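## Task

Take the milk bottle that sits behind the front row on the third shelf of the supply shelving (counting the bottom shelf as first) and put it upright in the cart's top tray. Every other item on that shelf must remain on the shelf, upright and not on top of one another. Nothing may tip over or be left leaning. At the end the robot must have released everything and moved away, so that nothing relies on the robot to stay in place.

## Robot and tools

Robot: a Hello Robot Stretch 4 with one arm. It has an omni-wheel base, a lift that rides up a mast, a telescoping arm that reaches straight out, a wrist with yaw, pitch and roll joints, and a two-finger gripper. It stands about 1.6 m tall, and the base rim reaches at most 0.23 m from the base origin. Its cameras are head_camera, head_left_camera, head_right_camera (both fisheye) and wrist_camera. Loose objects may occasionally be nudged by an outside push.

Frames: the base frame has its origin on the floor below the base centre, with x forward, y left and z up. hand_pose is reported in this frame. It is a fixed point between the fingertips of the open gripper, and the printed value can be a little off. When all wrist joints are at 0, the hand axes line up with the base axes. The odometry frame is the base frame where the scene began.

execute_actions(actions, cameras): actions is a list holding one action object, or an empty list, which just reports state and images. An action may contain base, joints, or both, plus optional pace and contact_limits. Alternatively it may contain only end_of_arm. All motions in one action start together.
- base takes exactly one key, and each is an offset from where the base last measured itself:
  - translate_m: metres straight ahead, forward positive, -2 to 2.
  - strafe_m: metres sideways, left positive, -2 to 2.
  - rotate_rad: radians, counter-clockwise (left) positive, -3.2 to 3.2.
- joints is a set of absolute targets, given by name:
  - lift_m: 0 to 1.2 m.
  - arm_m: extension, 0 to 0.55 m.
  - wrist_yaw_rad: -1.134 to 4.276. 0 points forward, positive turns left, and about 3.14 folds the hand back; above 3.4 the arm can obstruct it.
  - wrist_pitch_rad: -1.117 to 4.259. 0 is level and 1.57 points down.
  - wrist_roll_rad: -1.117 to 4.259. At 0 the fingers are at equal height; positive turns clockwise as seen from behind the gripper.
  - gripper_m: fingertip gap, -0.038 to 0.141 m. Below 0 the fingertips press on each other.
  - A joint counts as done within these tolerances: lift and arm ±0.004, yaw and roll ±0.02, pitch ±0.05, gripper ±0.004.
  - A joint target outside its range is clipped and the result mentions this. Any other bad value or unknown key rejects the whole call, and nothing moves.
- pace: "slow", "default", "fast" or "max". Base speeds are 0.1/0.3/0.4/0.6 m/s and turn rates 1/2/3/4 rad/s in that order. Above lift_m 0.2 these are capped further, down to 0.3 m/s and 1 rad/s at full height.
- contact_limits: currently only {"arm_m": x}, with x from 0 (gentlest) to 0.75 (firmest). The default is 0.5.
- end_of_arm: "enable_torque" turns back on any wrist or gripper motor that has shut itself off.
- Anything you leave out of an action may keep pushing toward its earlier target, and the statuses will not show this.
- cameras: a list of names, or "all". Null or omitted gives all cameras; [] gives none. The pictures line lists the images in order.

At the start of a scene the wrist can be unfolded by sending lift_m 0.4 with wrist_yaw_rad 0 in a single action. If one call reports a stop, the remaining execute_actions, wait and finished_scene calls in that same reply are skipped.

wait(seconds 0–10): commands nothing new and returns state and images. zoom_image(camera, region [x0,y0,x1,y1] in pixels, at most 504x504): gives a closer look at that camera's latest full image. read_manual(section "licences"): returns licence text only. finished_scene(scene): ends the scene with the given number and reports success. It cannot be undone. Replying without any tool call ends every remaining scene.

Results:
- base_status and joint_status report how each motion ended:
  - "done": for the base, this means the wheels turned the full amount, even if they slipped.
  - "off_target": the motion stopped short and may still be pushing.
  - "contact_stop_at_<key>": the motion met something. That part drops its target, and a lift, arm or wheels can go slack; a slack lift may sink under a load.
  - "limit_stop_at_<name>": a built-in limit stopped the motion.
  - "limit_stop_at_tilt": the robot leans more than 6°, so lift, arm and wheels go slack until it leans less.
  - "limit_stop_at_own_body": self-collision protection stopped the motion. You can still move away from the body. It tends to happen with pitch below -0.2 combined with roll below -0.4 or above 4.
  - "torque_fault": a wrist motor maxed out, for example because the gripper was pressed into something or held more than about 2 kg while level. It goes limp until you send enable_torque.
- on_its_own covers things you did not command. Its "held at" value is the target being held, not the actual position.
- lidar_m: 12 rough distances in metres from the base origin, one per 30° sector. Sector 1 is straight ahead and they run counter-clockwise, so 4 is left, 7 behind and 10 right. "-" means nothing seen, or something closer than 0.25 m. It senses from about 0.15 m up to robot height and can miss glass, clear plastic and thin legs.
- wrist_depth_mm: a 7x7 grid of median depths from 100 to 2000 mm, starting top left. "-" means invalid. The robot's own body appears in it.
- base_odometry: based on wheel counts only, so slip counts as travel. Heading runs from -3.142 to 3.142, left positive. If turned_by_wheels and turned_by_imu differ by more than about 0.1 rad, the base probably bumped something or slipped, and the heading error is roughly their difference.
- base_tilt: degrees, with forward and right positive. It has a fixed bias of up to about 1.5°.
- motor_effort: percent of maximum, positive toward higher joint values, with the peak during the action in brackets. Readings are noisy and biased. For wheel_0/1/2, positive means turning the base right. A rest effort outside its normal range suggests pushing or carrying something, and a load in a level gripper shifts the wrist_pitch effort.

Gripping: command gripper_m below the object's width. Squeezing harder pulls the object toward the wrist by up to about a third of the shortfall, and opening pushes it back out. Neither the reading nor "done" proves you are holding something; a firm grip shows as a clear gripper_m effort change when the command is 0 or more. If the fingertips jam on a surface below them, raise the lift.

Cautions: with more than 1 kg held and arm_m above 0.2, driving or turning can tip the robot, especially at fast or max pace. Steady pushing or pulling, a high gripper or a high contact limit also add tipping risk. Avoid drops, slips, slams and hard pushes, and do not knock over the items in the front row. Use a low arm_m contact limit near shelves. The robot keeps holding its last command between calls. Set the bottle down upright, open the gripper, and withdraw before finishing. Shorter robot motion time is better.

Each tool is called after "Emit:" as name([rows], argument=value, ...), one row to a line, values as JSON.

## Session

I'll start by looking at the current state and camera images.

Emit:
execute_actions(actions=[])

Scene clock: 0.00 s.
base_odometry: x=+0.000 y=+0.000 heading=+0.000 (m, m, rad; odometry frame)
turned_by_wheels: +0.000 (rad since the last result)
turned_by_imu: +0.000 (rad since the last result)
base_tilt: forward=+0.3 right=+0.0 (deg)
lidar_m: 1.91 2.00 1.72 1.27 1.82 2.50 2.10 2.36 1.72 1.89 1.97 1.92
base_status: not commanded
joint_positions: lift_m=+0.164 arm_m=-0.002 wrist_yaw_rad=+3.072 wrist_pitch_rad=+0.003 wrist_roll_rad=-0.009 gripper_m=+0.057
joint_status: not commanded
motor_effort: lift_m=+20 arm_m=+0 wrist_yaw_rad=-1 wrist_pitch_rad=-8 wrist_roll_rad=+2 gripper_m=-3 wheel_0=+1 wheel_1=+0 wheel_2=+2 (%)
hand_pose: x=-0.1130 y=+0.1073 z=+0.3417 quat_wxyz=(+0.035, -0.001, -0.005, +0.999) (m; base frame)
wrist_depth_mm: - 139 - - - - - / - 125 234 - - - - / 103 135 195 - - - - / 136 140 - - - - - / - - - - - - 1921 / 1255 1308 197 1160 192 1118 1118 / 854 854 854 - 878 759 809
pictures: head_camera, head_left_camera, head_right_camera, wrist_camera
Images, in order (width x height): head_camera 420x560, head_left_camera 420x672, head_right_camera 420x672, wrist_camera 616x392.

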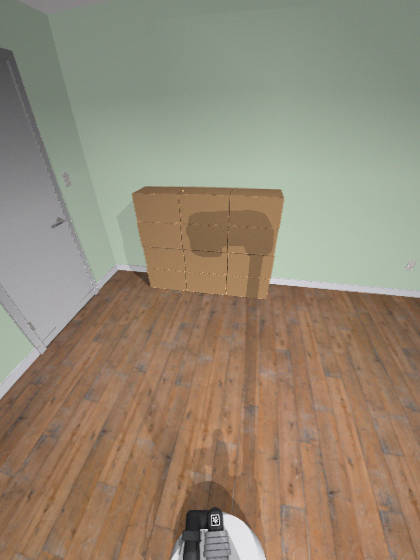

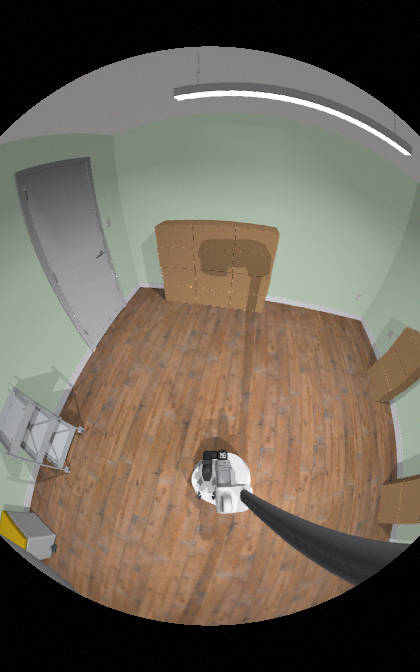

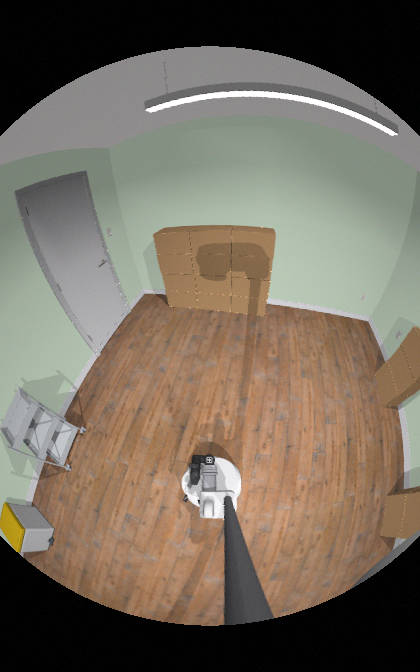

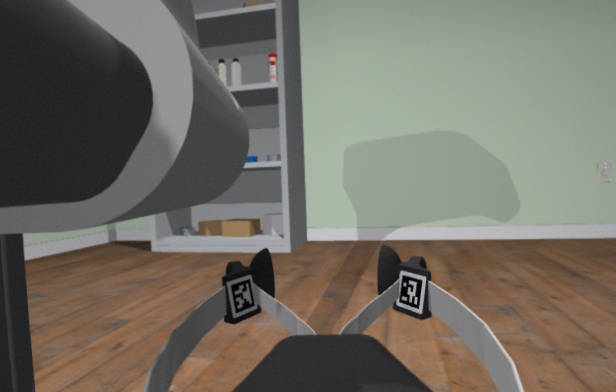

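Emit:
execute_actions([
  {"base": {"rotate_rad": -3.0}, "joints": {"lift_m": 0.6, "wrist_yaw_rad": 0}, "pace": "fast"},
])

Scene clock: 12.77 s.
base_odometry: x=+0.000 y=+0.000 heading=-2.999 (m, m, rad; odometry frame)
turned_by_wheels: -2.999 (rad since the last result)
turned_by_imu: -3.006 (rad since the last result)
base_tilt: forward=+0.4 right=-0.1 (deg)
lidar_m: 2.11 2.19 1.73 1.91 2.42 1.93 1.96 1.86 1.28 1.29 1.81 2.50
base_status: done
joint_positions: lift_m=+0.600 arm_m=-0.002 wrist_yaw_rad=+0.000 wrist_pitch_rad=+0.003 wrist_roll_rad=-0.009 gripper_m=+0.057
joint_status: all done
motor_effort: lift_m=+22(25) arm_m=-1(0) wrist_yaw_rad=-2(6) wrist_pitch_rad=-7(8) wrist_roll_rad=+1(1) gripper_m=-4(3) wheel_0=+4(12) wheel_1=+4(14) wheel_2=+3(13) (%)
hand_pose: x=+0.4572 y=-0.0873 z=+0.7773 quat_wxyz=(+1.000, -0.005, +0.001, +0.000) (m; base frame)
wrist_depth_mm: 1921 - - - - - 1863 / 1983 - - - - - 1863 / 1921 - - - - - 1863 / 1863 - - - - - 1921 / 1983 - - - - - 1983 / 1921 - 196 - 191 - 1921 / 1808 1863 1863 - 1863 1618 1708
pictures: head_camera, head_left_camera, head_right_camera, wrist_camera
Images, in order (width x height): head_camera 420x560, head_left_camera 420x672, head_right_camera 420x672, wrist_camera 616x392.

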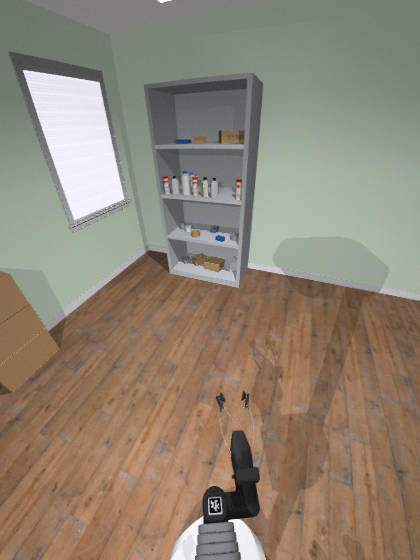

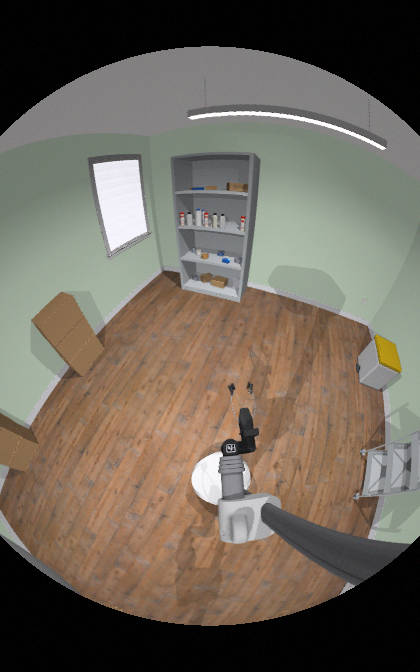

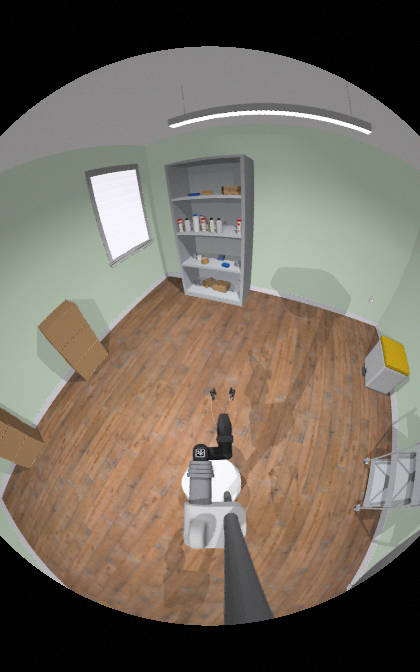

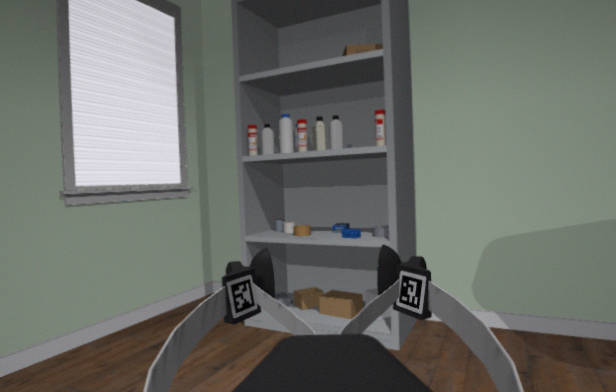

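Emit:
zoom_image(camera="head_camera", region=[130, 60, 280, 300])

Emit:
zoom_image(camera="wrist_camera", region=[220, 80, 420, 200])

Region (130, 60, 280, 300) of head_camera's 420x560 image, scaled by 2.100, with more detail than that image has; it fills the left 315 columns of this view, and the rest is white.

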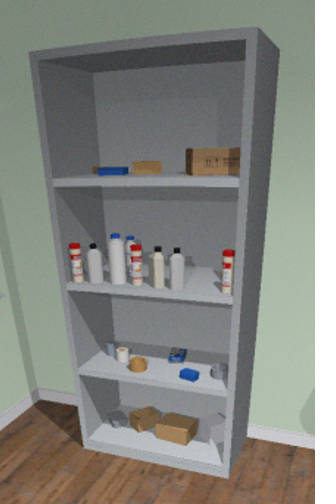

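Region (220, 80, 420, 200) of wrist_camera's 616x392 image, scaled by 2.520; it fills the top 302 rows of this view, and the rest is white.

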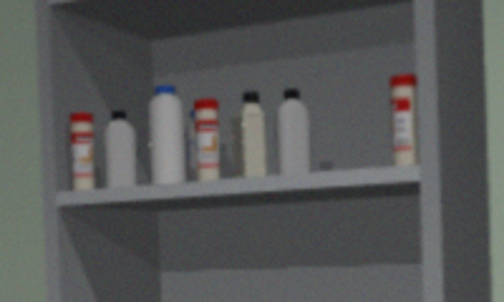

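Emit:
execute_actions([
  {"base": {"rotate_rad": 0.264}, "pace": "fast"},
], cameras=[])

Emit:
execute_actions([
  {"base": {"translate_m": 1.70}, "joints": {"lift_m": 1.0, "gripper_m": 0.1}, "pace": "max"},
], cameras=[])

Emit:
execute_actions([
  {"base": {"rotate_rad": -0.603}, "pace": "fast"},
])

Scene clock: 95.07 s.
base_odometry: x=+0.000 y=+0.000 heading=-2.736 (m, m, rad; odometry frame)
turned_by_wheels: +0.263 (rad since the last result)
turned_by_imu: +0.263 (rad since the last result)
base_tilt: forward=+0.4 right=+0.0 (deg)
lidar_m: 2.25 1.74 1.93 1.89 1.97 1.93 2.14 1.73 1.29 1.83 2.51 2.07
base_status: done
joint_positions: lift_m=+0.600 arm_m=-0.002 wrist_yaw_rad=+0.000 wrist_pitch_rad=+0.003 wrist_roll_rad=-0.009 gripper_m=+0.057
joint_status: not commanded
motor_effort: lift_m=+22(22) arm_m=-1(0) wrist_yaw_rad=-1(2) wrist_pitch_rad=-7(7) wrist_roll_rad=+1(2) gripper_m=-3(3) wheel_0=-6(12) wheel_1=-6(16) wheel_2=-4(11) (%)
hand_pose: x=+0.4572 y=-0.0874 z=+0.7773 quat_wxyz=(+1.000, -0.005, +0.001, +0.000) (m; base frame)
wrist_depth_mm: 1708 1921 - - - 1921 1983 / 1661 1921 - - - - 1921 / 1661 - - - - 1983 1863 / 1618 1921 - - - - 1921 / 1464 - - - - - 1921 / 1397 1983 197 - 191 1921 1921 / 1366 1808 1756 - 1808 1576 1708
pictures: none
No camera images: the call's "cameras" was empty. Leave "cameras" out to get every camera's image.

Scene clock: 100.10 s.
base_odometry: x=-1.562 y=-0.671 heading=-2.736 (m, m, rad; odometry frame)
turned_by_wheels: +0.001 (rad since the last result)
turned_by_imu: -0.003 (rad since the last result)
base_tilt: forward=+0.3 right=-0.1 (deg)
lidar_m: 0.80 0.95 0.93 0.93 1.14 3.36 3.51 2.50 2.33 0.90 0.74 0.72
base_status: done
joint_positions: lift_m=+1.000 arm_m=-0.002 wrist_yaw_rad=+0.000 wrist_pitch_rad=+0.003 wrist_roll_rad=-0.009 gripper_m=+0.100
joint_status: all done
motor_effort: lift_m=+21(25) arm_m=-1(1) wrist_yaw_rad=-1(1) wrist_pitch_rad=-7(8) wrist_roll_rad=+2(1) gripper_m=-3(3) wheel_0=+4(13) wheel_1=+3(13) wheel_2=-1(16) (%)
hand_pose: x=+0.4572 y=-0.0874 z=+1.1774 quat_wxyz=(+1.000, -0.005, +0.001, +0.000) (m; base frame)
wrist_depth_mm: 759 904 1078 1255 1078 496 504 / 768 878 1078 1255 1078 621 778 / 768 891 1098 1336 1098 661 798 / 759 917 1078 1281 1098 676 798 / 768 904 1042 1281 1118 512 462 / 768 891 201 1255 539 508 462 / 750 854 1060 - 544 508 462
pictures: none
No camera images: the call's "cameras" was empty. Leave "cameras" out to get every camera's image.

Scene clock: 101.60 s.
base_odometry: x=-1.562 y=-0.671 heading=+2.946 (m, m, rad; odometry frame)
turned_by_wheels: -0.602 (rad since the last result)
turned_by_imu: -0.603 (rad since the last result)
base_tilt: forward=+0.3 right=-0.1 (deg)
lidar_m: 0.72 0.79 0.94 0.93 0.94 1.04 3.37 3.45 2.47 2.32 1.57 0.72
base_status: done
joint_positions: lift_m=+1.000 arm_m=-0.002 wrist_yaw_rad=+0.000 wrist_pitch_rad=+0.003 wrist_roll_rad=-0.009 gripper_m=+0.100
joint_status: not commanded
motor_effort: lift_m=+21(21) arm_m=-1(1) wrist_yaw_rad=-1(1) wrist_pitch_rad=-6(7) wrist_roll_rad=+1(1) gripper_m=+0(2) wheel_0=+5(10) wheel_1=+5(10) wheel_2=+6(11) (%)
hand_pose: x=+0.4572 y=-0.0874 z=+1.1774 quat_wxyz=(+1.000, -0.005, +0.001, +0.000) (m; base frame)
wrist_depth_mm: 1060 535 530 500 508 480 500 / 1078 585 707 732 759 778 788 / 1078 603 991 946 931 904 891 / 1078 603 976 960 931 917 891 / 1118 569 778 564 544 517 904 / 1078 564 202 559 544 496 676 / 1118 559 549 - 521 492 484
pictures: head_camera, head_left_camera, head_right_camera, wrist_camera
Images, in order (width x height): head_camera 420x560, head_left_camera 420x672, head_right_camera 420x672, wrist_camera 616x392.

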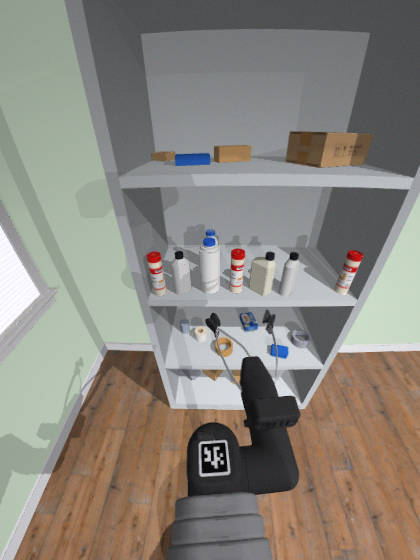

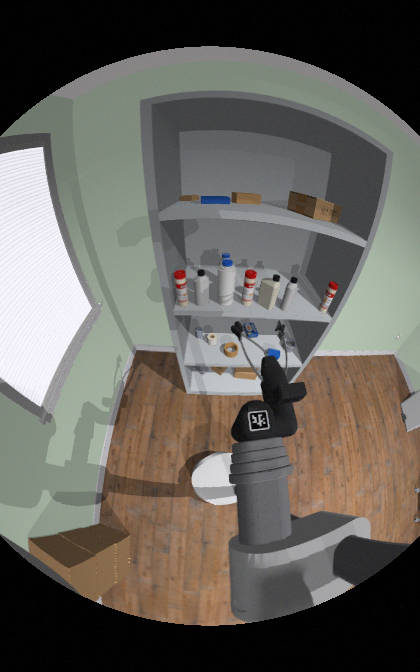

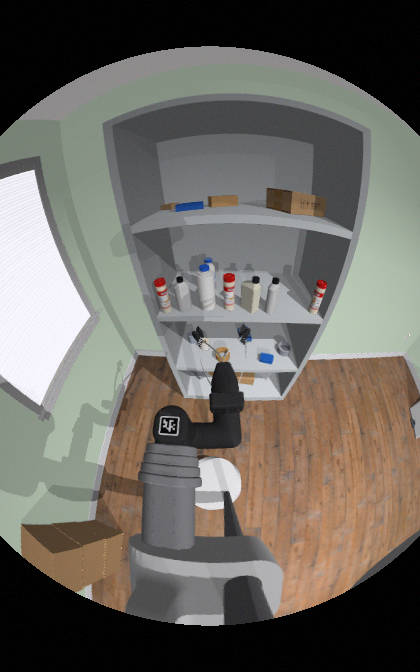

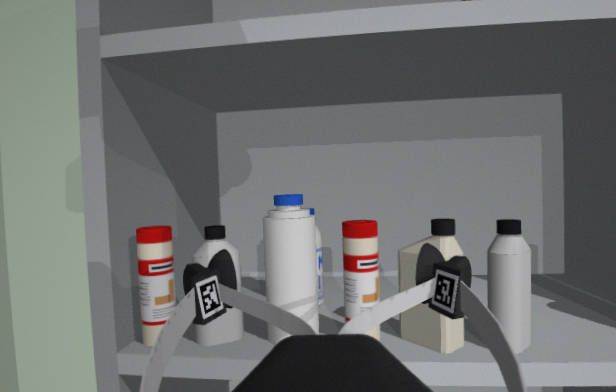

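Emit:
zoom_image(camera="head_camera", region=[130, 210, 382, 420])

Emit:
zoom_image(camera="wrist_camera", region=[112, 170, 616, 392])

Region (130, 210, 382, 420) of head_camera's 420x560 image, scaled by 2.000, with more detail than that image has.

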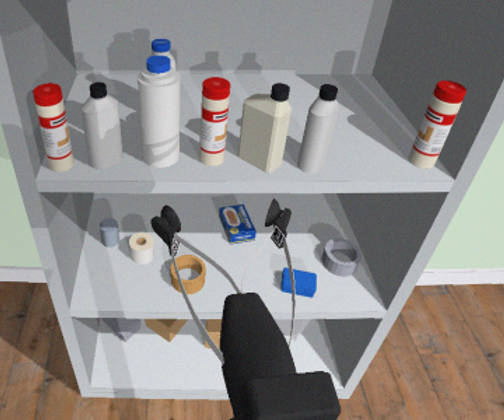

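Region (112, 170, 616, 392) of wrist_camera's 616x392 image, scaled by 1.000; it fills the top 222 rows of this view, and the rest is white.

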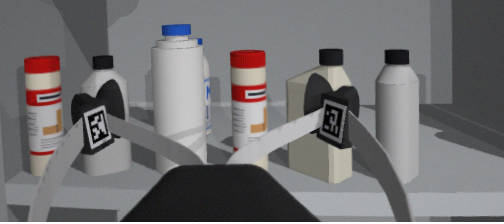

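Emit:
execute_actions([
  {"base": {"strafe_m": 0.09}, "joints": {"lift_m": 0.967, "wrist_yaw_rad": -0.055, "arm_m": 0.15, "gripper_m": 0.095}},
], cameras=["head_camera", "wrist_camera"])

Scene clock: 207.77 s.
base_odometry: x=-1.579 y=-0.759 heading=+2.946 (m, m, rad; odometry frame)
turned_by_wheels: +0.000 (rad since the last result)
turned_by_imu: +0.000 (rad since the last result)
base_tilt: forward=+0.3 right=-0.1 (deg)
lidar_m: 0.73 1.13 0.83 0.84 0.85 0.92 3.35 3.47 2.58 2.42 0.97 0.75
base_status: done
joint_positions: lift_m=+0.967 arm_m=+0.149 wrist_yaw_rad=-0.055 wrist_pitch_rad=+0.003 wrist_roll_rad=-0.009 gripper_m=+0.095
joint_status: all done
motor_effort: lift_m=+17(22) arm_m=+7(7) wrist_yaw_rad=-1(2) wrist_pitch_rad=-7(7) wrist_roll_rad=+2(2) gripper_m=-2(1) wheel_0=-4(12) wheel_1=+4(12) wheel_2=+0(4) (%)
hand_pose: x=+0.6029 y=-0.1031 z=+1.1447 quat_wxyz=(+1.000, -0.005, +0.001, -0.027) (m; base frame)
wrist_depth_mm: 379 462 535 544 554 564 591 / 379 492 768 809 798 788 778 / 382 480 831 809 809 798 788 / 379 455 842 433 798 798 778 / 640 410 424 413 413 410 382 / 647 407 200 404 404 389 382 / 904 407 421 - 407 392 382
pictures: head_camera, wrist_camera
Images, in order (width x height): head_camera 420x560, wrist_camera 616x392.

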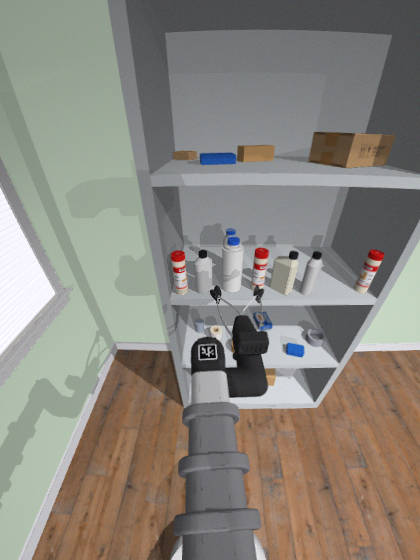

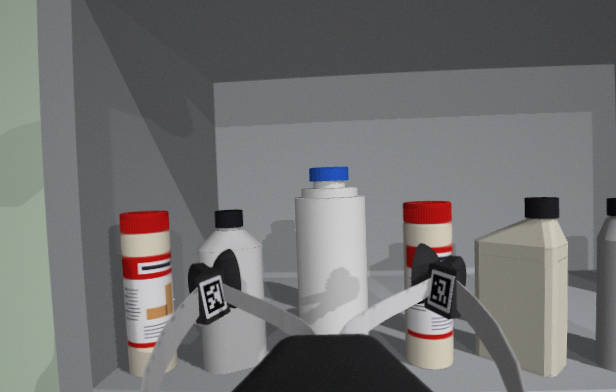

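Emit:
execute_actions([
  {"joints": {"arm_m": 0.28}},
], cameras=["head_camera", "wrist_camera"])

Scene clock: 246.33 s.
base_odometry: x=-1.579 y=-0.759 heading=+2.946 (m, m, rad; odometry frame)
turned_by_wheels: +0.000 (rad since the last result)
turned_by_imu: +0.000 (rad since the last result)
base_tilt: forward=+0.4 right=-0.1 (deg)
lidar_m: 0.73 1.13 0.87 0.85 0.86 0.91 3.39 3.45 2.56 2.41 0.98 0.73
base_status: not commanded
joint_positions: lift_m=+0.967 arm_m=+0.279 wrist_yaw_rad=-0.055 wrist_pitch_rad=+0.003 wrist_roll_rad=-0.009 gripper_m=+0.095
joint_status: all done
motor_effort: lift_m=+17(17) arm_m=+7(6) wrist_yaw_rad=-1(1) wrist_pitch_rad=-8(6) wrist_roll_rad=+1(2) gripper_m=-2(2) wheel_0=-4(4) wheel_1=+4(4) wheel_2=+0(0) (%)
hand_pose: x=+0.7329 y=-0.1031 z=+1.1447 quat_wxyz=(+1.000, -0.005, +0.001, -0.027) (m; base frame)
wrist_depth_mm: 327 462 539 549 554 569 597 / 327 469 691 683 668 661 654 / 325 469 699 691 676 676 654 / 325 462 707 290 668 661 654 / 273 427 293 281 282 268 661 / 276 290 200 276 276 268 293 / 279 287 289 - 418 274 296
pictures: head_camera, wrist_camera
Images, in order (width x height): head_camera 420x560, wrist_camera 616x392.

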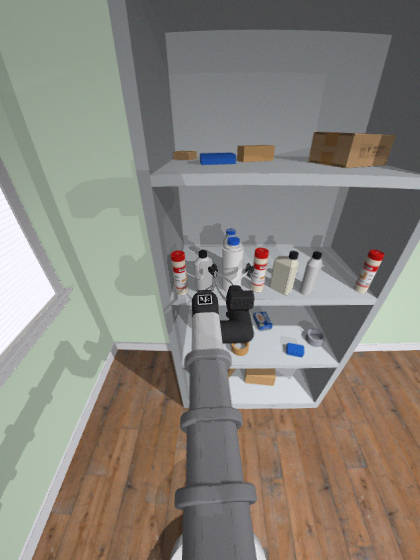

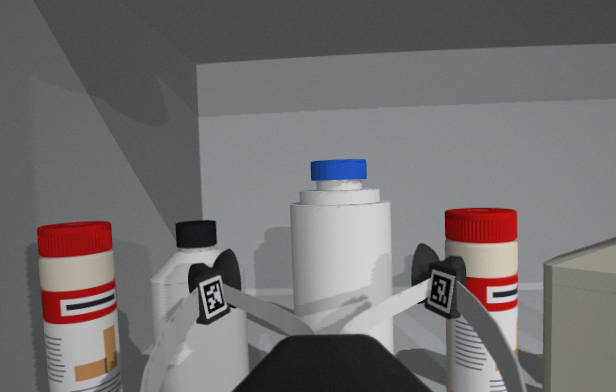

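Emit:
execute_actions([
  {"base": {"rotate_rad": -0.055}, "joints": {"wrist_yaw_rad": 0.0, "lift_m": 0.979}},
], cameras=[])

Emit:
execute_actions([
  {"base": {"strafe_m": 0.015}},
], cameras=["head_camera", "wrist_camera"])

Scene clock: 285.67 s.
base_odometry: x=-1.579 y=-0.759 heading=+2.892 (m, m, rad; odometry frame)
turned_by_wheels: -0.054 (rad since the last result)
turned_by_imu: -0.054 (rad since the last result)
base_tilt: forward=+0.3 right=+0.0 (deg)
lidar_m: 0.73 0.78 0.88 0.85 0.87 0.87 3.38 3.41 2.58 2.40 1.67 0.75
base_status: done
joint_positions: lift_m=+0.979 arm_m=+0.279 wrist_yaw_rad=+0.000 wrist_pitch_rad=+0.003 wrist_roll_rad=-0.009 gripper_m=+0.095
joint_status: all done
motor_effort: lift_m=+22(24) arm_m=+7(7) wrist_yaw_rad=+0(3) wrist_pitch_rad=-7(7) wrist_roll_rad=+1(1) gripper_m=-2(0) wheel_0=+5(10) wheel_1=+6(12) wheel_2=+3(10) (%)
hand_pose: x=+0.7381 y=-0.0875 z=+1.1562 quat_wxyz=(+1.000, -0.005, +0.001, +0.000) (m; base frame)
wrist_depth_mm: 359 462 512 517 535 539 554 / 357 512 683 683 676 661 647 / 357 504 691 691 676 661 647 / 355 512 699 297 676 668 661 / 286 445 699 273 676 274 654 / 276 283 201 273 286 272 277 / 276 285 314 - 289 270 279
pictures: none
No camera images: the call's "cameras" was empty. Leave "cameras" out to get every camera's image.

Scene clock: 286.40 s.
base_odometry: x=-1.583 y=-0.773 heading=+2.892 (m, m, rad; odometry frame)
turned_by_wheels: +0.000 (rad since the last result)
turned_by_imu: +0.000 (rad since the last result)
base_tilt: forward=+0.3 right=-0.1 (deg)
lidar_m: 0.72 1.16 0.84 0.81 0.86 0.85 3.36 3.39 2.58 2.43 1.68 0.76
base_status: done
joint_positions: lift_m=+0.979 arm_m=+0.279 wrist_yaw_rad=+0.000 wrist_pitch_rad=+0.003 wrist_roll_rad=-0.009 gripper_m=+0.095
joint_status: not commanded
motor_effort: lift_m=+23(23) arm_m=+7(7) wrist_yaw_rad=+0(0) wrist_pitch_rad=-7(8) wrist_roll_rad=+1(2) gripper_m=-2(1) wheel_0=-6(12) wheel_1=+6(13) wheel_2=+0(2) (%)
hand_pose: x=+0.7381 y=-0.0874 z=+1.1562 quat_wxyz=(+1.000, -0.005, +0.001, +0.000) (m; base frame)
wrist_depth_mm: 340 455 504 517 530 535 564 / 338 480 691 683 668 654 647 / 340 480 699 683 676 668 661 / 334 480 691 296 676 676 654 / 283 445 699 274 676 268 654 / 274 289 200 272 282 270 286 / 277 285 294 - 466 271 290
pictures: head_camera, wrist_camera
Images, in order (width x height): head_camera 420x560, wrist_camera 616x392.

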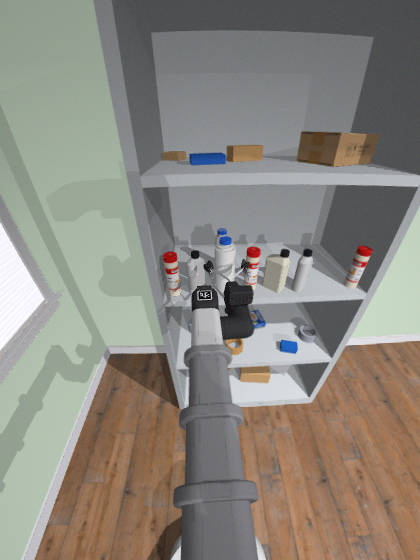

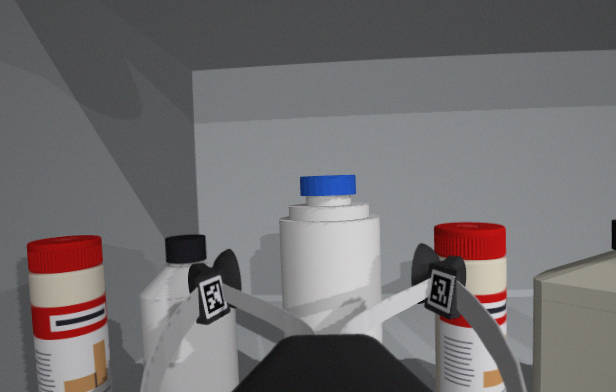

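Emit:
execute_actions([
  {"joints": {"arm_m": 0.366}, "pace": "slow", "contact_limits": {"arm_m": 0.2}},
], cameras=["head_camera", "wrist_camera"])

Scene clock: 293.87 s.
base_odometry: x=-1.583 y=-0.773 heading=+2.892 (m, m, rad; odometry frame)
turned_by_wheels: +0.000 (rad since the last result)
turned_by_imu: +0.000 (rad since the last result)
base_tilt: forward=+0.3 right=+0.0 (deg)
lidar_m: 0.72 1.15 0.83 0.83 0.87 0.85 3.37 3.39 2.58 2.42 1.68 0.76
base_status: not commanded
joint_positions: lift_m=+0.979 arm_m=+0.365 wrist_yaw_rad=+0.000 wrist_pitch_rad=+0.003 wrist_roll_rad=-0.009 gripper_m=+0.095
joint_status: all done
motor_effort: lift_m=+23(23) arm_m=+7(7) wrist_yaw_rad=+0(0) wrist_pitch_rad=-7(7) wrist_roll_rad=+1(2) gripper_m=-2(1) wheel_0=-6(6) wheel_1=+6(6) wheel_2=+0(0) (%)
contact_limits: arm_m 0.2
hand_pose: x=+0.8241 y=-0.0874 z=+1.1562 quat_wxyz=(+1.000, -0.005, +0.001, +0.000) (m; base frame)
wrist_depth_mm: 338 452 508 525 530 539 554 / 334 477 603 603 585 569 564 / 334 473 603 591 591 574 574 / 332 473 615 204 591 580 580 / 330 418 615 188 200 216 211 / 322 204 201 184 191 186 181 / 259 195 433 - 439 204 182
pictures: head_camera, wrist_camera
Images, in order (width x height): head_camera 420x560, wrist_camera 616x392.

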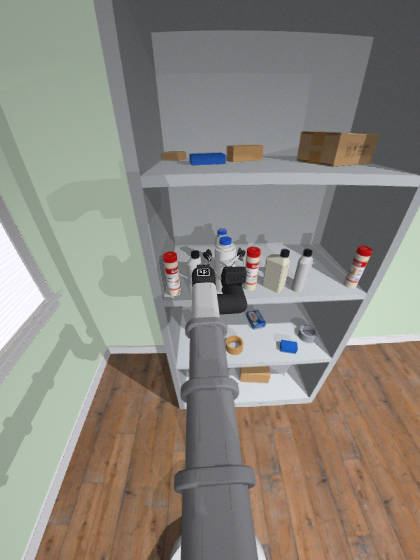

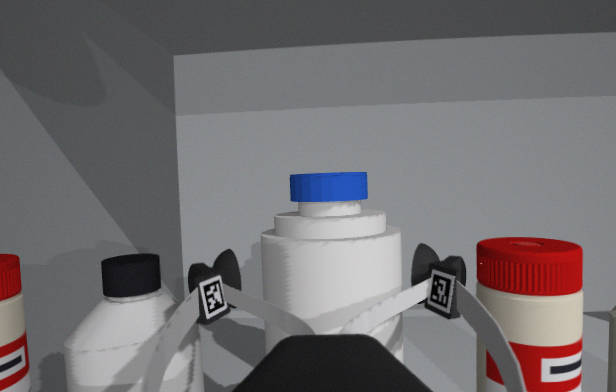

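Emit:
execute_actions([
  {"joints": {"gripper_m": 0.03}},
], cameras=["wrist_camera"])

Emit:
execute_actions([
  {"joints": {"lift_m": 1.005}, "pace": "slow"},
], cameras=["head_camera", "wrist_camera"])

Scene clock: 300.20 s.
base_odometry: x=-1.583 y=-0.773 heading=+2.892 (m, m, rad; odometry frame)
turned_by_wheels: +0.000 (rad since the last result)
turned_by_imu: +0.000 (rad since the last result)
base_tilt: forward=+0.3 right=-0.1 (deg)
lidar_m: 0.71 1.15 0.84 0.83 0.91 0.85 3.38 3.39 2.58 2.43 1.66 0.77
base_status: not commanded
joint_positions: lift_m=+0.979 arm_m=+0.365 wrist_yaw_rad=+0.000 wrist_pitch_rad=+0.003 wrist_roll_rad=-0.009 gripper_m=+0.031
joint_status: all done
motor_effort: lift_m=+22(23) arm_m=+7(7) wrist_yaw_rad=-1(0) wrist_pitch_rad=-8(7) wrist_roll_rad=+1(2) gripper_m=-20(21) wheel_0=-6(6) wheel_1=+5(6) wheel_2=+0(0) (%)
hand_pose: x=+0.8241 y=-0.0874 z=+1.1562 quat_wxyz=(+1.000, -0.005, +0.001, +0.000) (m; base frame)
wrist_depth_mm: 340 452 508 517 530 535 554 / 336 477 609 591 585 580 559 / 336 477 615 597 585 580 569 / 332 473 609 190 591 580 569 / 330 418 621 175 187 219 211 / 324 201 186 170 178 176 180 / 257 194 424 - 439 203 181
pictures: wrist_camera
Images, in order (width x height): wrist_camera 616x392.

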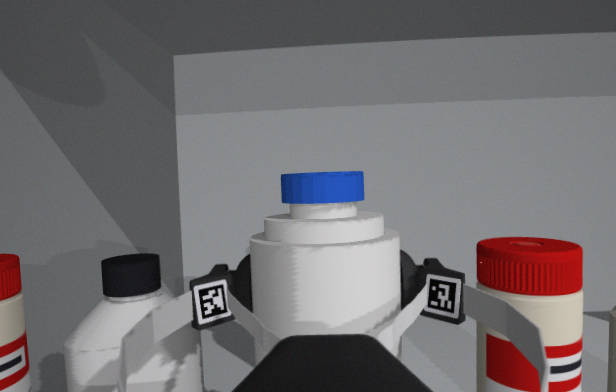

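Scene clock: 301.20 s.
base_odometry: x=-1.583 y=-0.773 heading=+2.892 (m, m, rad; odometry frame)
turned_by_wheels: +0.000 (rad since the last result)
turned_by_imu: +0.000 (rad since the last result)
base_tilt: forward=+0.3 right=+0.0 (deg)
lidar_m: 0.72 1.16 0.84 0.84 0.86 0.86 3.37 3.42 2.58 2.43 1.68 0.72
base_status: not commanded
joint_positions: lift_m=+1.005 arm_m=+0.365 wrist_yaw_rad=+0.000 wrist_pitch_rad=+0.003 wrist_roll_rad=-0.009 gripper_m=+0.031
joint_status: all done
motor_effort: lift_m=+23(24) arm_m=+7(8) wrist_yaw_rad=-1(1) wrist_pitch_rad=-9(9) wrist_roll_rad=+1(0) gripper_m=-22(22) wheel_0=-6(6) wheel_1=+6(6) wheel_2=+0(0) (%)
hand_pose: x=+0.8241 y=-0.0874 z=+1.1820 quat_wxyz=(+1.000, -0.005, +0.002, +0.000) (m; base frame)
wrist_depth_mm: 338 427 449 455 469 473 496 / 338 480 609 591 585 569 569 / 336 477 621 603 585 585 569 / 336 473 615 189 591 580 574 / 330 466 621 174 187 585 569 / 329 209 187 170 179 176 192 / 319 202 480 - 488 203 181
pictures: head_camera, wrist_camera
Images, in order (width x height): head_camera 420x560, wrist_camera 616x392.

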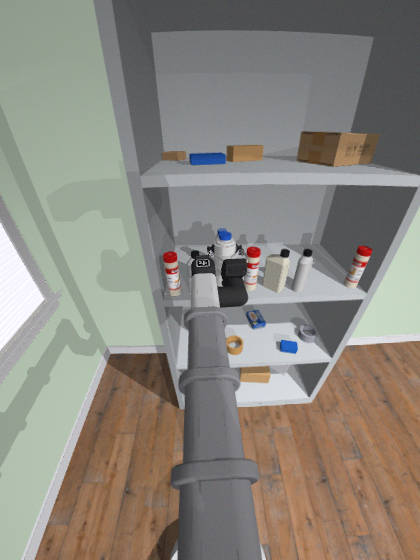

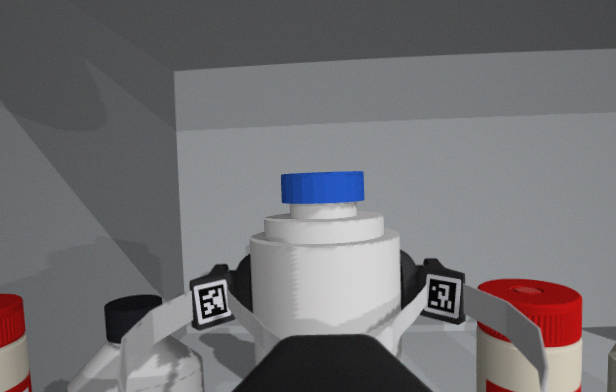

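Emit:
execute_actions([
  {"joints": {"arm_m": 0.23}},
], cameras=[])

Emit:
execute_actions([
  {"base": {"strafe_m": -0.44}},
], cameras=["head_camera", "wrist_camera"])

Scene clock: 310.53 s.
base_odometry: x=-1.583 y=-0.773 heading=+2.892 (m, m, rad; odometry frame)
turned_by_wheels: +0.000 (rad since the last result)
turned_by_imu: +0.000 (rad since the last result)
base_tilt: forward=+0.3 right=-0.1 (deg)
lidar_m: 0.67 1.18 0.86 0.82 0.89 0.87 3.37 3.38 2.59 2.41 1.67 0.76
base_status: not commanded
joint_positions: lift_m=+1.005 arm_m=+0.231 wrist_yaw_rad=+0.000 wrist_pitch_rad=+0.003 wrist_roll_rad=-0.009 gripper_m=+0.031
joint_status: all done
motor_effort: lift_m=+23(23) arm_m=-7(7) wrist_yaw_rad=-1(2) wrist_pitch_rad=-10(10) wrist_roll_rad=+2(2) gripper_m=-21(22) wheel_0=-6(6) wheel_1=+6(6) wheel_2=+0(0) (%)
hand_pose: x=+0.6906 y=-0.0874 z=+1.1819 quat_wxyz=(+1.000, -0.005, +0.002, +0.000) (m; base frame)
wrist_depth_mm: 343 430 445 455 466 469 496 / 342 484 707 723 715 723 691 / 340 480 741 732 707 699 691 / 336 480 750 190 723 707 707 / 329 477 640 173 187 715 707 / 320 324 187 170 178 177 319 / 322 330 330 - 327 319 309
pictures: none
No camera images: the call's "cameras" was empty. Leave "cameras" out to get every camera's image.

Scene clock: 313.33 s.
base_odometry: x=-1.474 y=-0.347 heading=+2.892 (m, m, rad; odometry frame)
turned_by_wheels: +0.000 (rad since the last result)
turned_by_imu: -0.002 (rad since the last result)
base_tilt: forward=+0.3 right=+0.0 (deg)
lidar_m: 0.66 0.76 1.28 1.23 1.20 1.49 3.31 3.34 2.18 1.97 1.66 0.74
base_status: done
joint_positions: lift_m=+1.005 arm_m=+0.231 wrist_yaw_rad=+0.000 wrist_pitch_rad=+0.003 wrist_roll_rad=-0.009 gripper_m=+0.031
joint_status: not commanded
motor_effort: lift_m=+22(23) arm_m=-6(7) wrist_yaw_rad=-1(1) wrist_pitch_rad=-10(9) wrist_roll_rad=+2(2) gripper_m=-23(22) wheel_0=+4(12) wheel_1=-4(12) wheel_2=+0(0) (%)
hand_pose: x=+0.6906 y=-0.0874 z=+1.1821 quat_wxyz=(+1.000, -0.005, +0.002, +0.000) (m; base frame)
wrist_depth_mm: 433 433 445 459 469 359 249 / 640 676 707 715 676 364 253 / 768 741 741 732 715 375 254 / 768 750 750 190 715 377 257 / 535 759 741 174 187 322 258 / 364 327 187 170 178 176 256 / 357 304 322 - 322 301 256
pictures: head_camera, wrist_camera
Images, in order (width x height): head_camera 420x560, wrist_camera 616x392.

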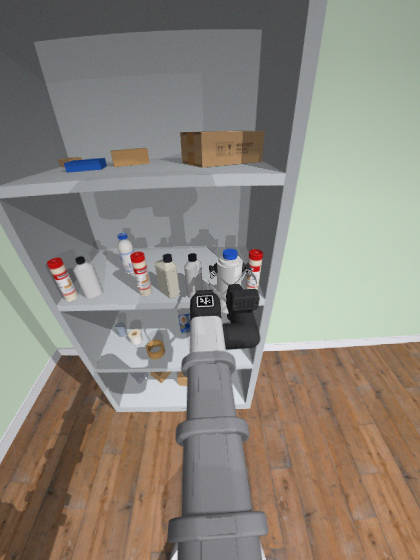

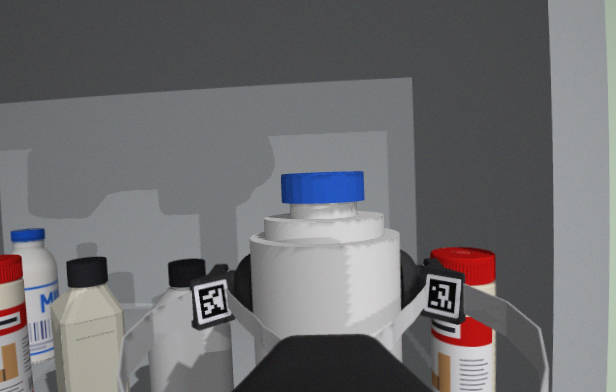

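Emit:
execute_actions([
  {"joints": {"arm_m": 0.375}, "contact_limits": {"arm_m": 0.2}},
], cameras=["wrist_camera"])

Emit:
execute_actions([
  {"joints": {"lift_m": 0.981}, "pace": "slow"},
], cameras=["head_camera", "wrist_camera"])

Scene clock: 326.37 s.
base_odometry: x=-1.474 y=-0.347 heading=+2.892 (m, m, rad; odometry frame)
turned_by_wheels: +0.000 (rad since the last result)
turned_by_imu: +0.000 (rad since the last result)
base_tilt: forward=+0.3 right=+0.0 (deg)
lidar_m: 0.71 0.76 1.30 1.26 1.19 1.47 3.30 3.34 2.16 2.00 1.66 0.75
base_status: not commanded
joint_positions: lift_m=+1.005 arm_m=+0.374 wrist_yaw_rad=+0.000 wrist_pitch_rad=+0.003 wrist_roll_rad=-0.009 gripper_m=+0.031
joint_status: all done
motor_effort: lift_m=+22(22) arm_m=+7(7) wrist_yaw_rad=-1(0) wrist_pitch_rad=-10(9) wrist_roll_rad=+1(2) gripper_m=-21(20) wheel_0=+4(4) wheel_1=-4(4) wheel_2=+0(0) (%)
contact_limits: arm_m 0.2
hand_pose: x=+0.8331 y=-0.0874 z=+1.1821 quat_wxyz=(+1.000, -0.005, +0.002, +0.000) (m; base frame)
wrist_depth_mm: 439 433 442 459 466 370 251 / 609 591 585 574 564 375 255 / 609 597 585 580 564 379 258 / 609 597 597 190 574 387 260 / 621 615 591 174 187 389 262 / 621 609 186 170 178 176 177 / 334 186 508 - 492 397 157
pictures: wrist_camera
Images, in order (width x height): wrist_camera 616x392.

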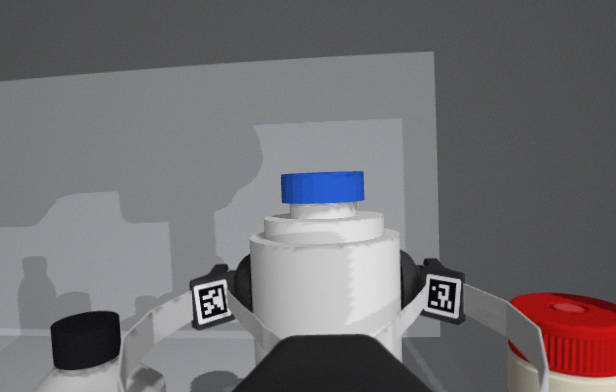

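Scene clock: 327.33 s.
base_odometry: x=-1.474 y=-0.347 heading=+2.892 (m, m, rad; odometry frame)
turned_by_wheels: +0.000 (rad since the last result)
turned_by_imu: +0.000 (rad since the last result)
base_tilt: forward=+0.3 right=-0.1 (deg)
lidar_m: 0.70 0.75 1.28 1.27 1.21 1.49 3.31 3.34 2.19 1.99 1.65 0.75
base_status: not commanded
joint_positions: lift_m=+0.981 arm_m=+0.374 wrist_yaw_rad=+0.000 wrist_pitch_rad=+0.003 wrist_roll_rad=-0.009 gripper_m=+0.031
joint_status: all done
motor_effort: lift_m=+17(22) arm_m=+7(7) wrist_yaw_rad=-1(2) wrist_pitch_rad=-9(9) wrist_roll_rad=+2(2) gripper_m=-23(21) wheel_0=+4(4) wheel_1=-4(4) wheel_2=+0(0) (%)
hand_pose: x=+0.8331 y=-0.0874 z=+1.1585 quat_wxyz=(+1.000, -0.005, +0.002, +0.000) (m; base frame)
wrist_depth_mm: 492 492 504 517 530 373 250 / 609 591 585 569 559 373 253 / 615 603 591 574 569 382 257 / 615 603 591 190 574 389 262 / 615 609 597 174 187 389 191 / 175 183 187 170 178 174 160 / 167 180 462 - 442 389 156
pictures: head_camera, wrist_camera
Images, in order (width x height): head_camera 420x560, wrist_camera 616x392.

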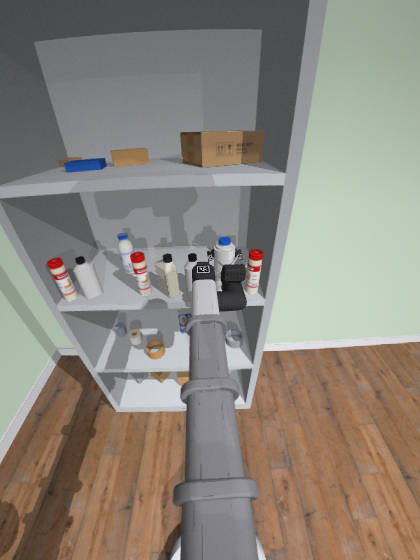

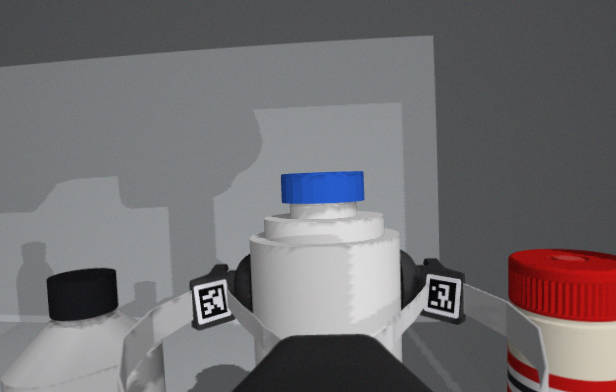

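Emit:
execute_actions([
  {"joints": {"gripper_m": 0.097, "lift_m": 0.978}},
], cameras=["wrist_camera"])

Emit:
execute_actions([
  {"joints": {"arm_m": 0.24}},
], cameras=["head_camera", "wrist_camera"])

Scene clock: 332.27 s.
base_odometry: x=-1.474 y=-0.347 heading=+2.892 (m, m, rad; odometry frame)
turned_by_wheels: +0.000 (rad since the last result)
turned_by_imu: +0.000 (rad since the last result)
base_tilt: forward=+0.4 right=+0.0 (deg)
lidar_m: 0.70 0.75 1.28 1.26 1.19 1.47 3.30 3.34 2.18 1.99 1.68 0.73
base_status: not commanded
joint_positions: lift_m=+0.978 arm_m=+0.374 wrist_yaw_rad=+0.000 wrist_pitch_rad=+0.002 wrist_roll_rad=-0.009 gripper_m=+0.097
joint_status: all done
motor_effort: lift_m=+17(17) arm_m=+8(7) wrist_yaw_rad=-2(1) wrist_pitch_rad=-6(9) wrist_roll_rad=+2(1) gripper_m=-1(23) wheel_0=+4(4) wheel_1=-4(4) wheel_2=+0(0) (%)
hand_pose: x=+0.8331 y=-0.0874 z=+1.1558 quat_wxyz=(+1.000, -0.005, +0.001, +0.000) (m; base frame)
wrist_depth_mm: 496 496 508 521 535 368 251 / 609 597 585 574 569 373 254 / 603 597 580 574 569 379 257 / 609 591 591 204 569 389 260 / 615 603 591 187 214 359 180 / 178 196 202 186 191 182 160 / 165 178 459 - 439 389 160
pictures: wrist_camera
Images, in order (width x height): wrist_camera 616x392.

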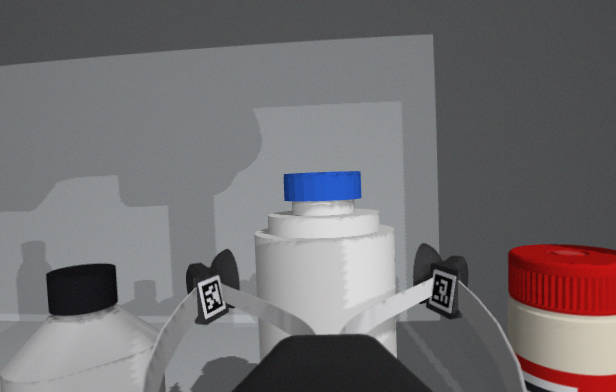

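Scene clock: 333.70 s.
base_odometry: x=-1.474 y=-0.347 heading=+2.892 (m, m, rad; odometry frame)
turned_by_wheels: +0.000 (rad since the last result)
turned_by_imu: +0.000 (rad since the last result)
base_tilt: forward=+0.3 right=-0.1 (deg)
lidar_m: 0.71 0.76 1.31 1.27 1.19 1.48 3.30 3.33 2.15 2.00 1.64 0.76
base_status: not commanded
joint_positions: lift_m=+0.978 arm_m=+0.241 wrist_yaw_rad=+0.000 wrist_pitch_rad=+0.003 wrist_roll_rad=-0.009 gripper_m=+0.097
joint_status: all done
motor_effort: lift_m=+17(17) arm_m=-7(7) wrist_yaw_rad=+0(1) wrist_pitch_rad=-8(8) wrist_roll_rad=+2(1) gripper_m=-2(2) wheel_0=+4(4) wheel_1=-4(4) wheel_2=+0(0) (%)
hand_pose: x=+0.7006 y=-0.0874 z=+1.1557 quat_wxyz=(+1.000, -0.005, +0.001, +0.000) (m; base frame)
wrist_depth_mm: 496 496 512 521 525 362 246 / 732 715 715 707 699 366 248 / 750 732 723 715 707 375 250 / 750 741 732 345 715 379 254 / 508 750 732 322 707 286 255 / 320 312 202 319 327 287 256 / 334 312 320 - 459 289 258
pictures: head_camera, wrist_camera
Images, in order (width x height): head_camera 420x560, wrist_camera 616x392.

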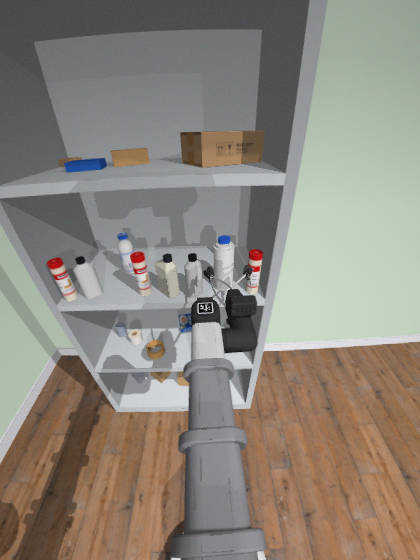

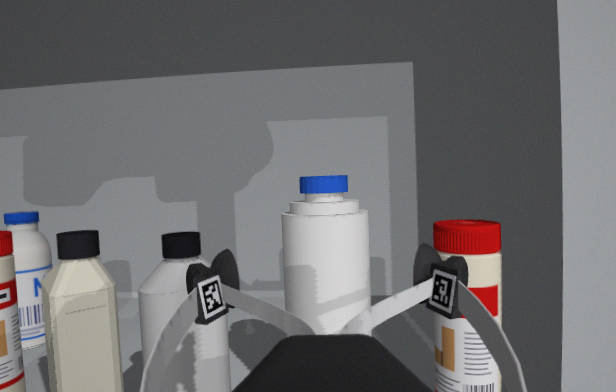

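Emit:
execute_actions([
  {"base": {"strafe_m": 0.44}, "pace": "fast"},
], cameras=["head_camera", "wrist_camera"])

Scene clock: 341.70 s.
base_odometry: x=-1.583 y=-0.773 heading=+2.892 (m, m, rad; odometry frame)
turned_by_wheels: +0.000 (rad since the last result)
turned_by_imu: +0.002 (rad since the last result)
base_tilt: forward=+0.3 right=-0.1 (deg)
lidar_m: 0.71 1.16 0.85 0.84 0.88 0.86 3.37 3.38 2.57 2.43 1.68 0.76
base_status: done
joint_positions: lift_m=+0.978 arm_m=+0.241 wrist_yaw_rad=+0.000 wrist_pitch_rad=+0.003 wrist_roll_rad=-0.009 gripper_m=+0.097
joint_status: not commanded
motor_effort: lift_m=+18(18) arm_m=-7(7) wrist_yaw_rad=-1(1) wrist_pitch_rad=-7(8) wrist_roll_rad=+1(2) gripper_m=+0(1) wheel_0=-4(14) wheel_1=+3(15) wheel_2=+0(0) (%)
hand_pose: x=+0.7006 y=-0.0874 z=+1.1556 quat_wxyz=(+1.000, -0.005, +0.001, +0.000) (m; base frame)
wrist_depth_mm: 342 462 512 521 530 535 569 / 340 484 715 732 707 691 683 / 336 480 723 732 707 691 691 / 338 477 741 723 715 699 699 / 314 477 634 732 723 310 508 / 312 325 202 488 496 310 310 / 314 322 329 - 439 307 310
pictures: head_camera, wrist_camera
Images, in order (width x height): head_camera 420x560, wrist_camera 616x392.

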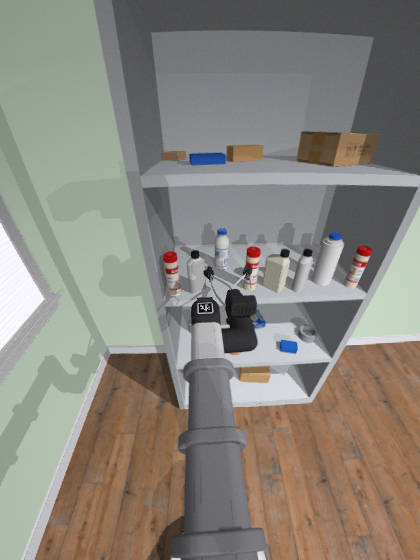

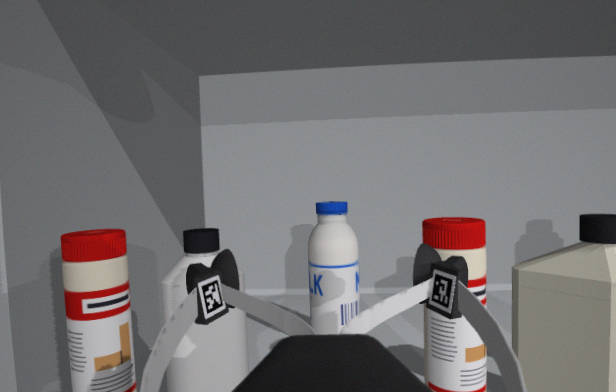

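Emit:
execute_actions([
  {"base": {"strafe_m": -0.009}, "joints": {"lift_m": 0.925, "gripper_m": 0.084}},
], cameras=["wrist_camera"])

Scene clock: 366.57 s.
base_odometry: x=-1.581 y=-0.765 heading=+2.892 (m, m, rad; odometry frame)
turned_by_wheels: +0.000 (rad since the last result)
turned_by_imu: +0.000 (rad since the last result)
base_tilt: forward=+0.3 right=-0.1 (deg)
lidar_m: 0.71 0.80 0.85 0.84 0.89 0.86 3.37 3.39 2.57 2.43 1.65 0.76
base_status: done
joint_positions: lift_m=+0.925 arm_m=+0.241 wrist_yaw_rad=+0.000 wrist_pitch_rad=+0.003 wrist_roll_rad=-0.009 gripper_m=+0.084
joint_status: all done
motor_effort: lift_m=+17(17) arm_m=-7(7) wrist_yaw_rad=-1(1) wrist_pitch_rad=-8(8) wrist_roll_rad=+1(1) gripper_m=-2(1) wheel_0=+7(11) wheel_1=-6(8) wheel_2=+0(1) (%)
hand_pose: x=+0.7006 y=-0.0874 z=+1.1027 quat_wxyz=(+1.000, -0.005, +0.001, +0.000) (m; base frame)
wrist_depth_mm: 351 504 640 661 676 683 676 / 351 504 723 707 715 691 691 / 351 500 732 715 707 707 691 / 309 466 732 715 715 330 309 / 310 327 324 488 715 324 303 / 310 324 194 480 312 310 303 / 314 322 325 - 324 309 300
pictures: wrist_camera
Images, in order (width x height): wrist_camera 616x392.

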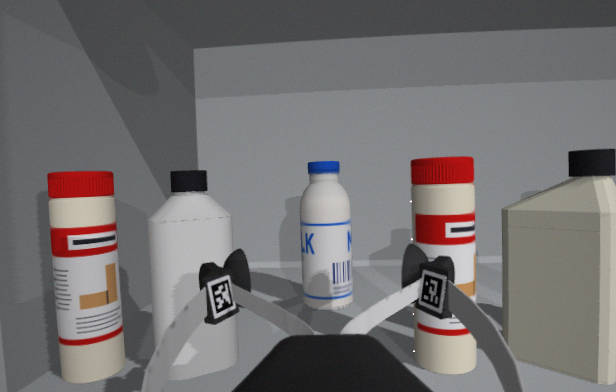

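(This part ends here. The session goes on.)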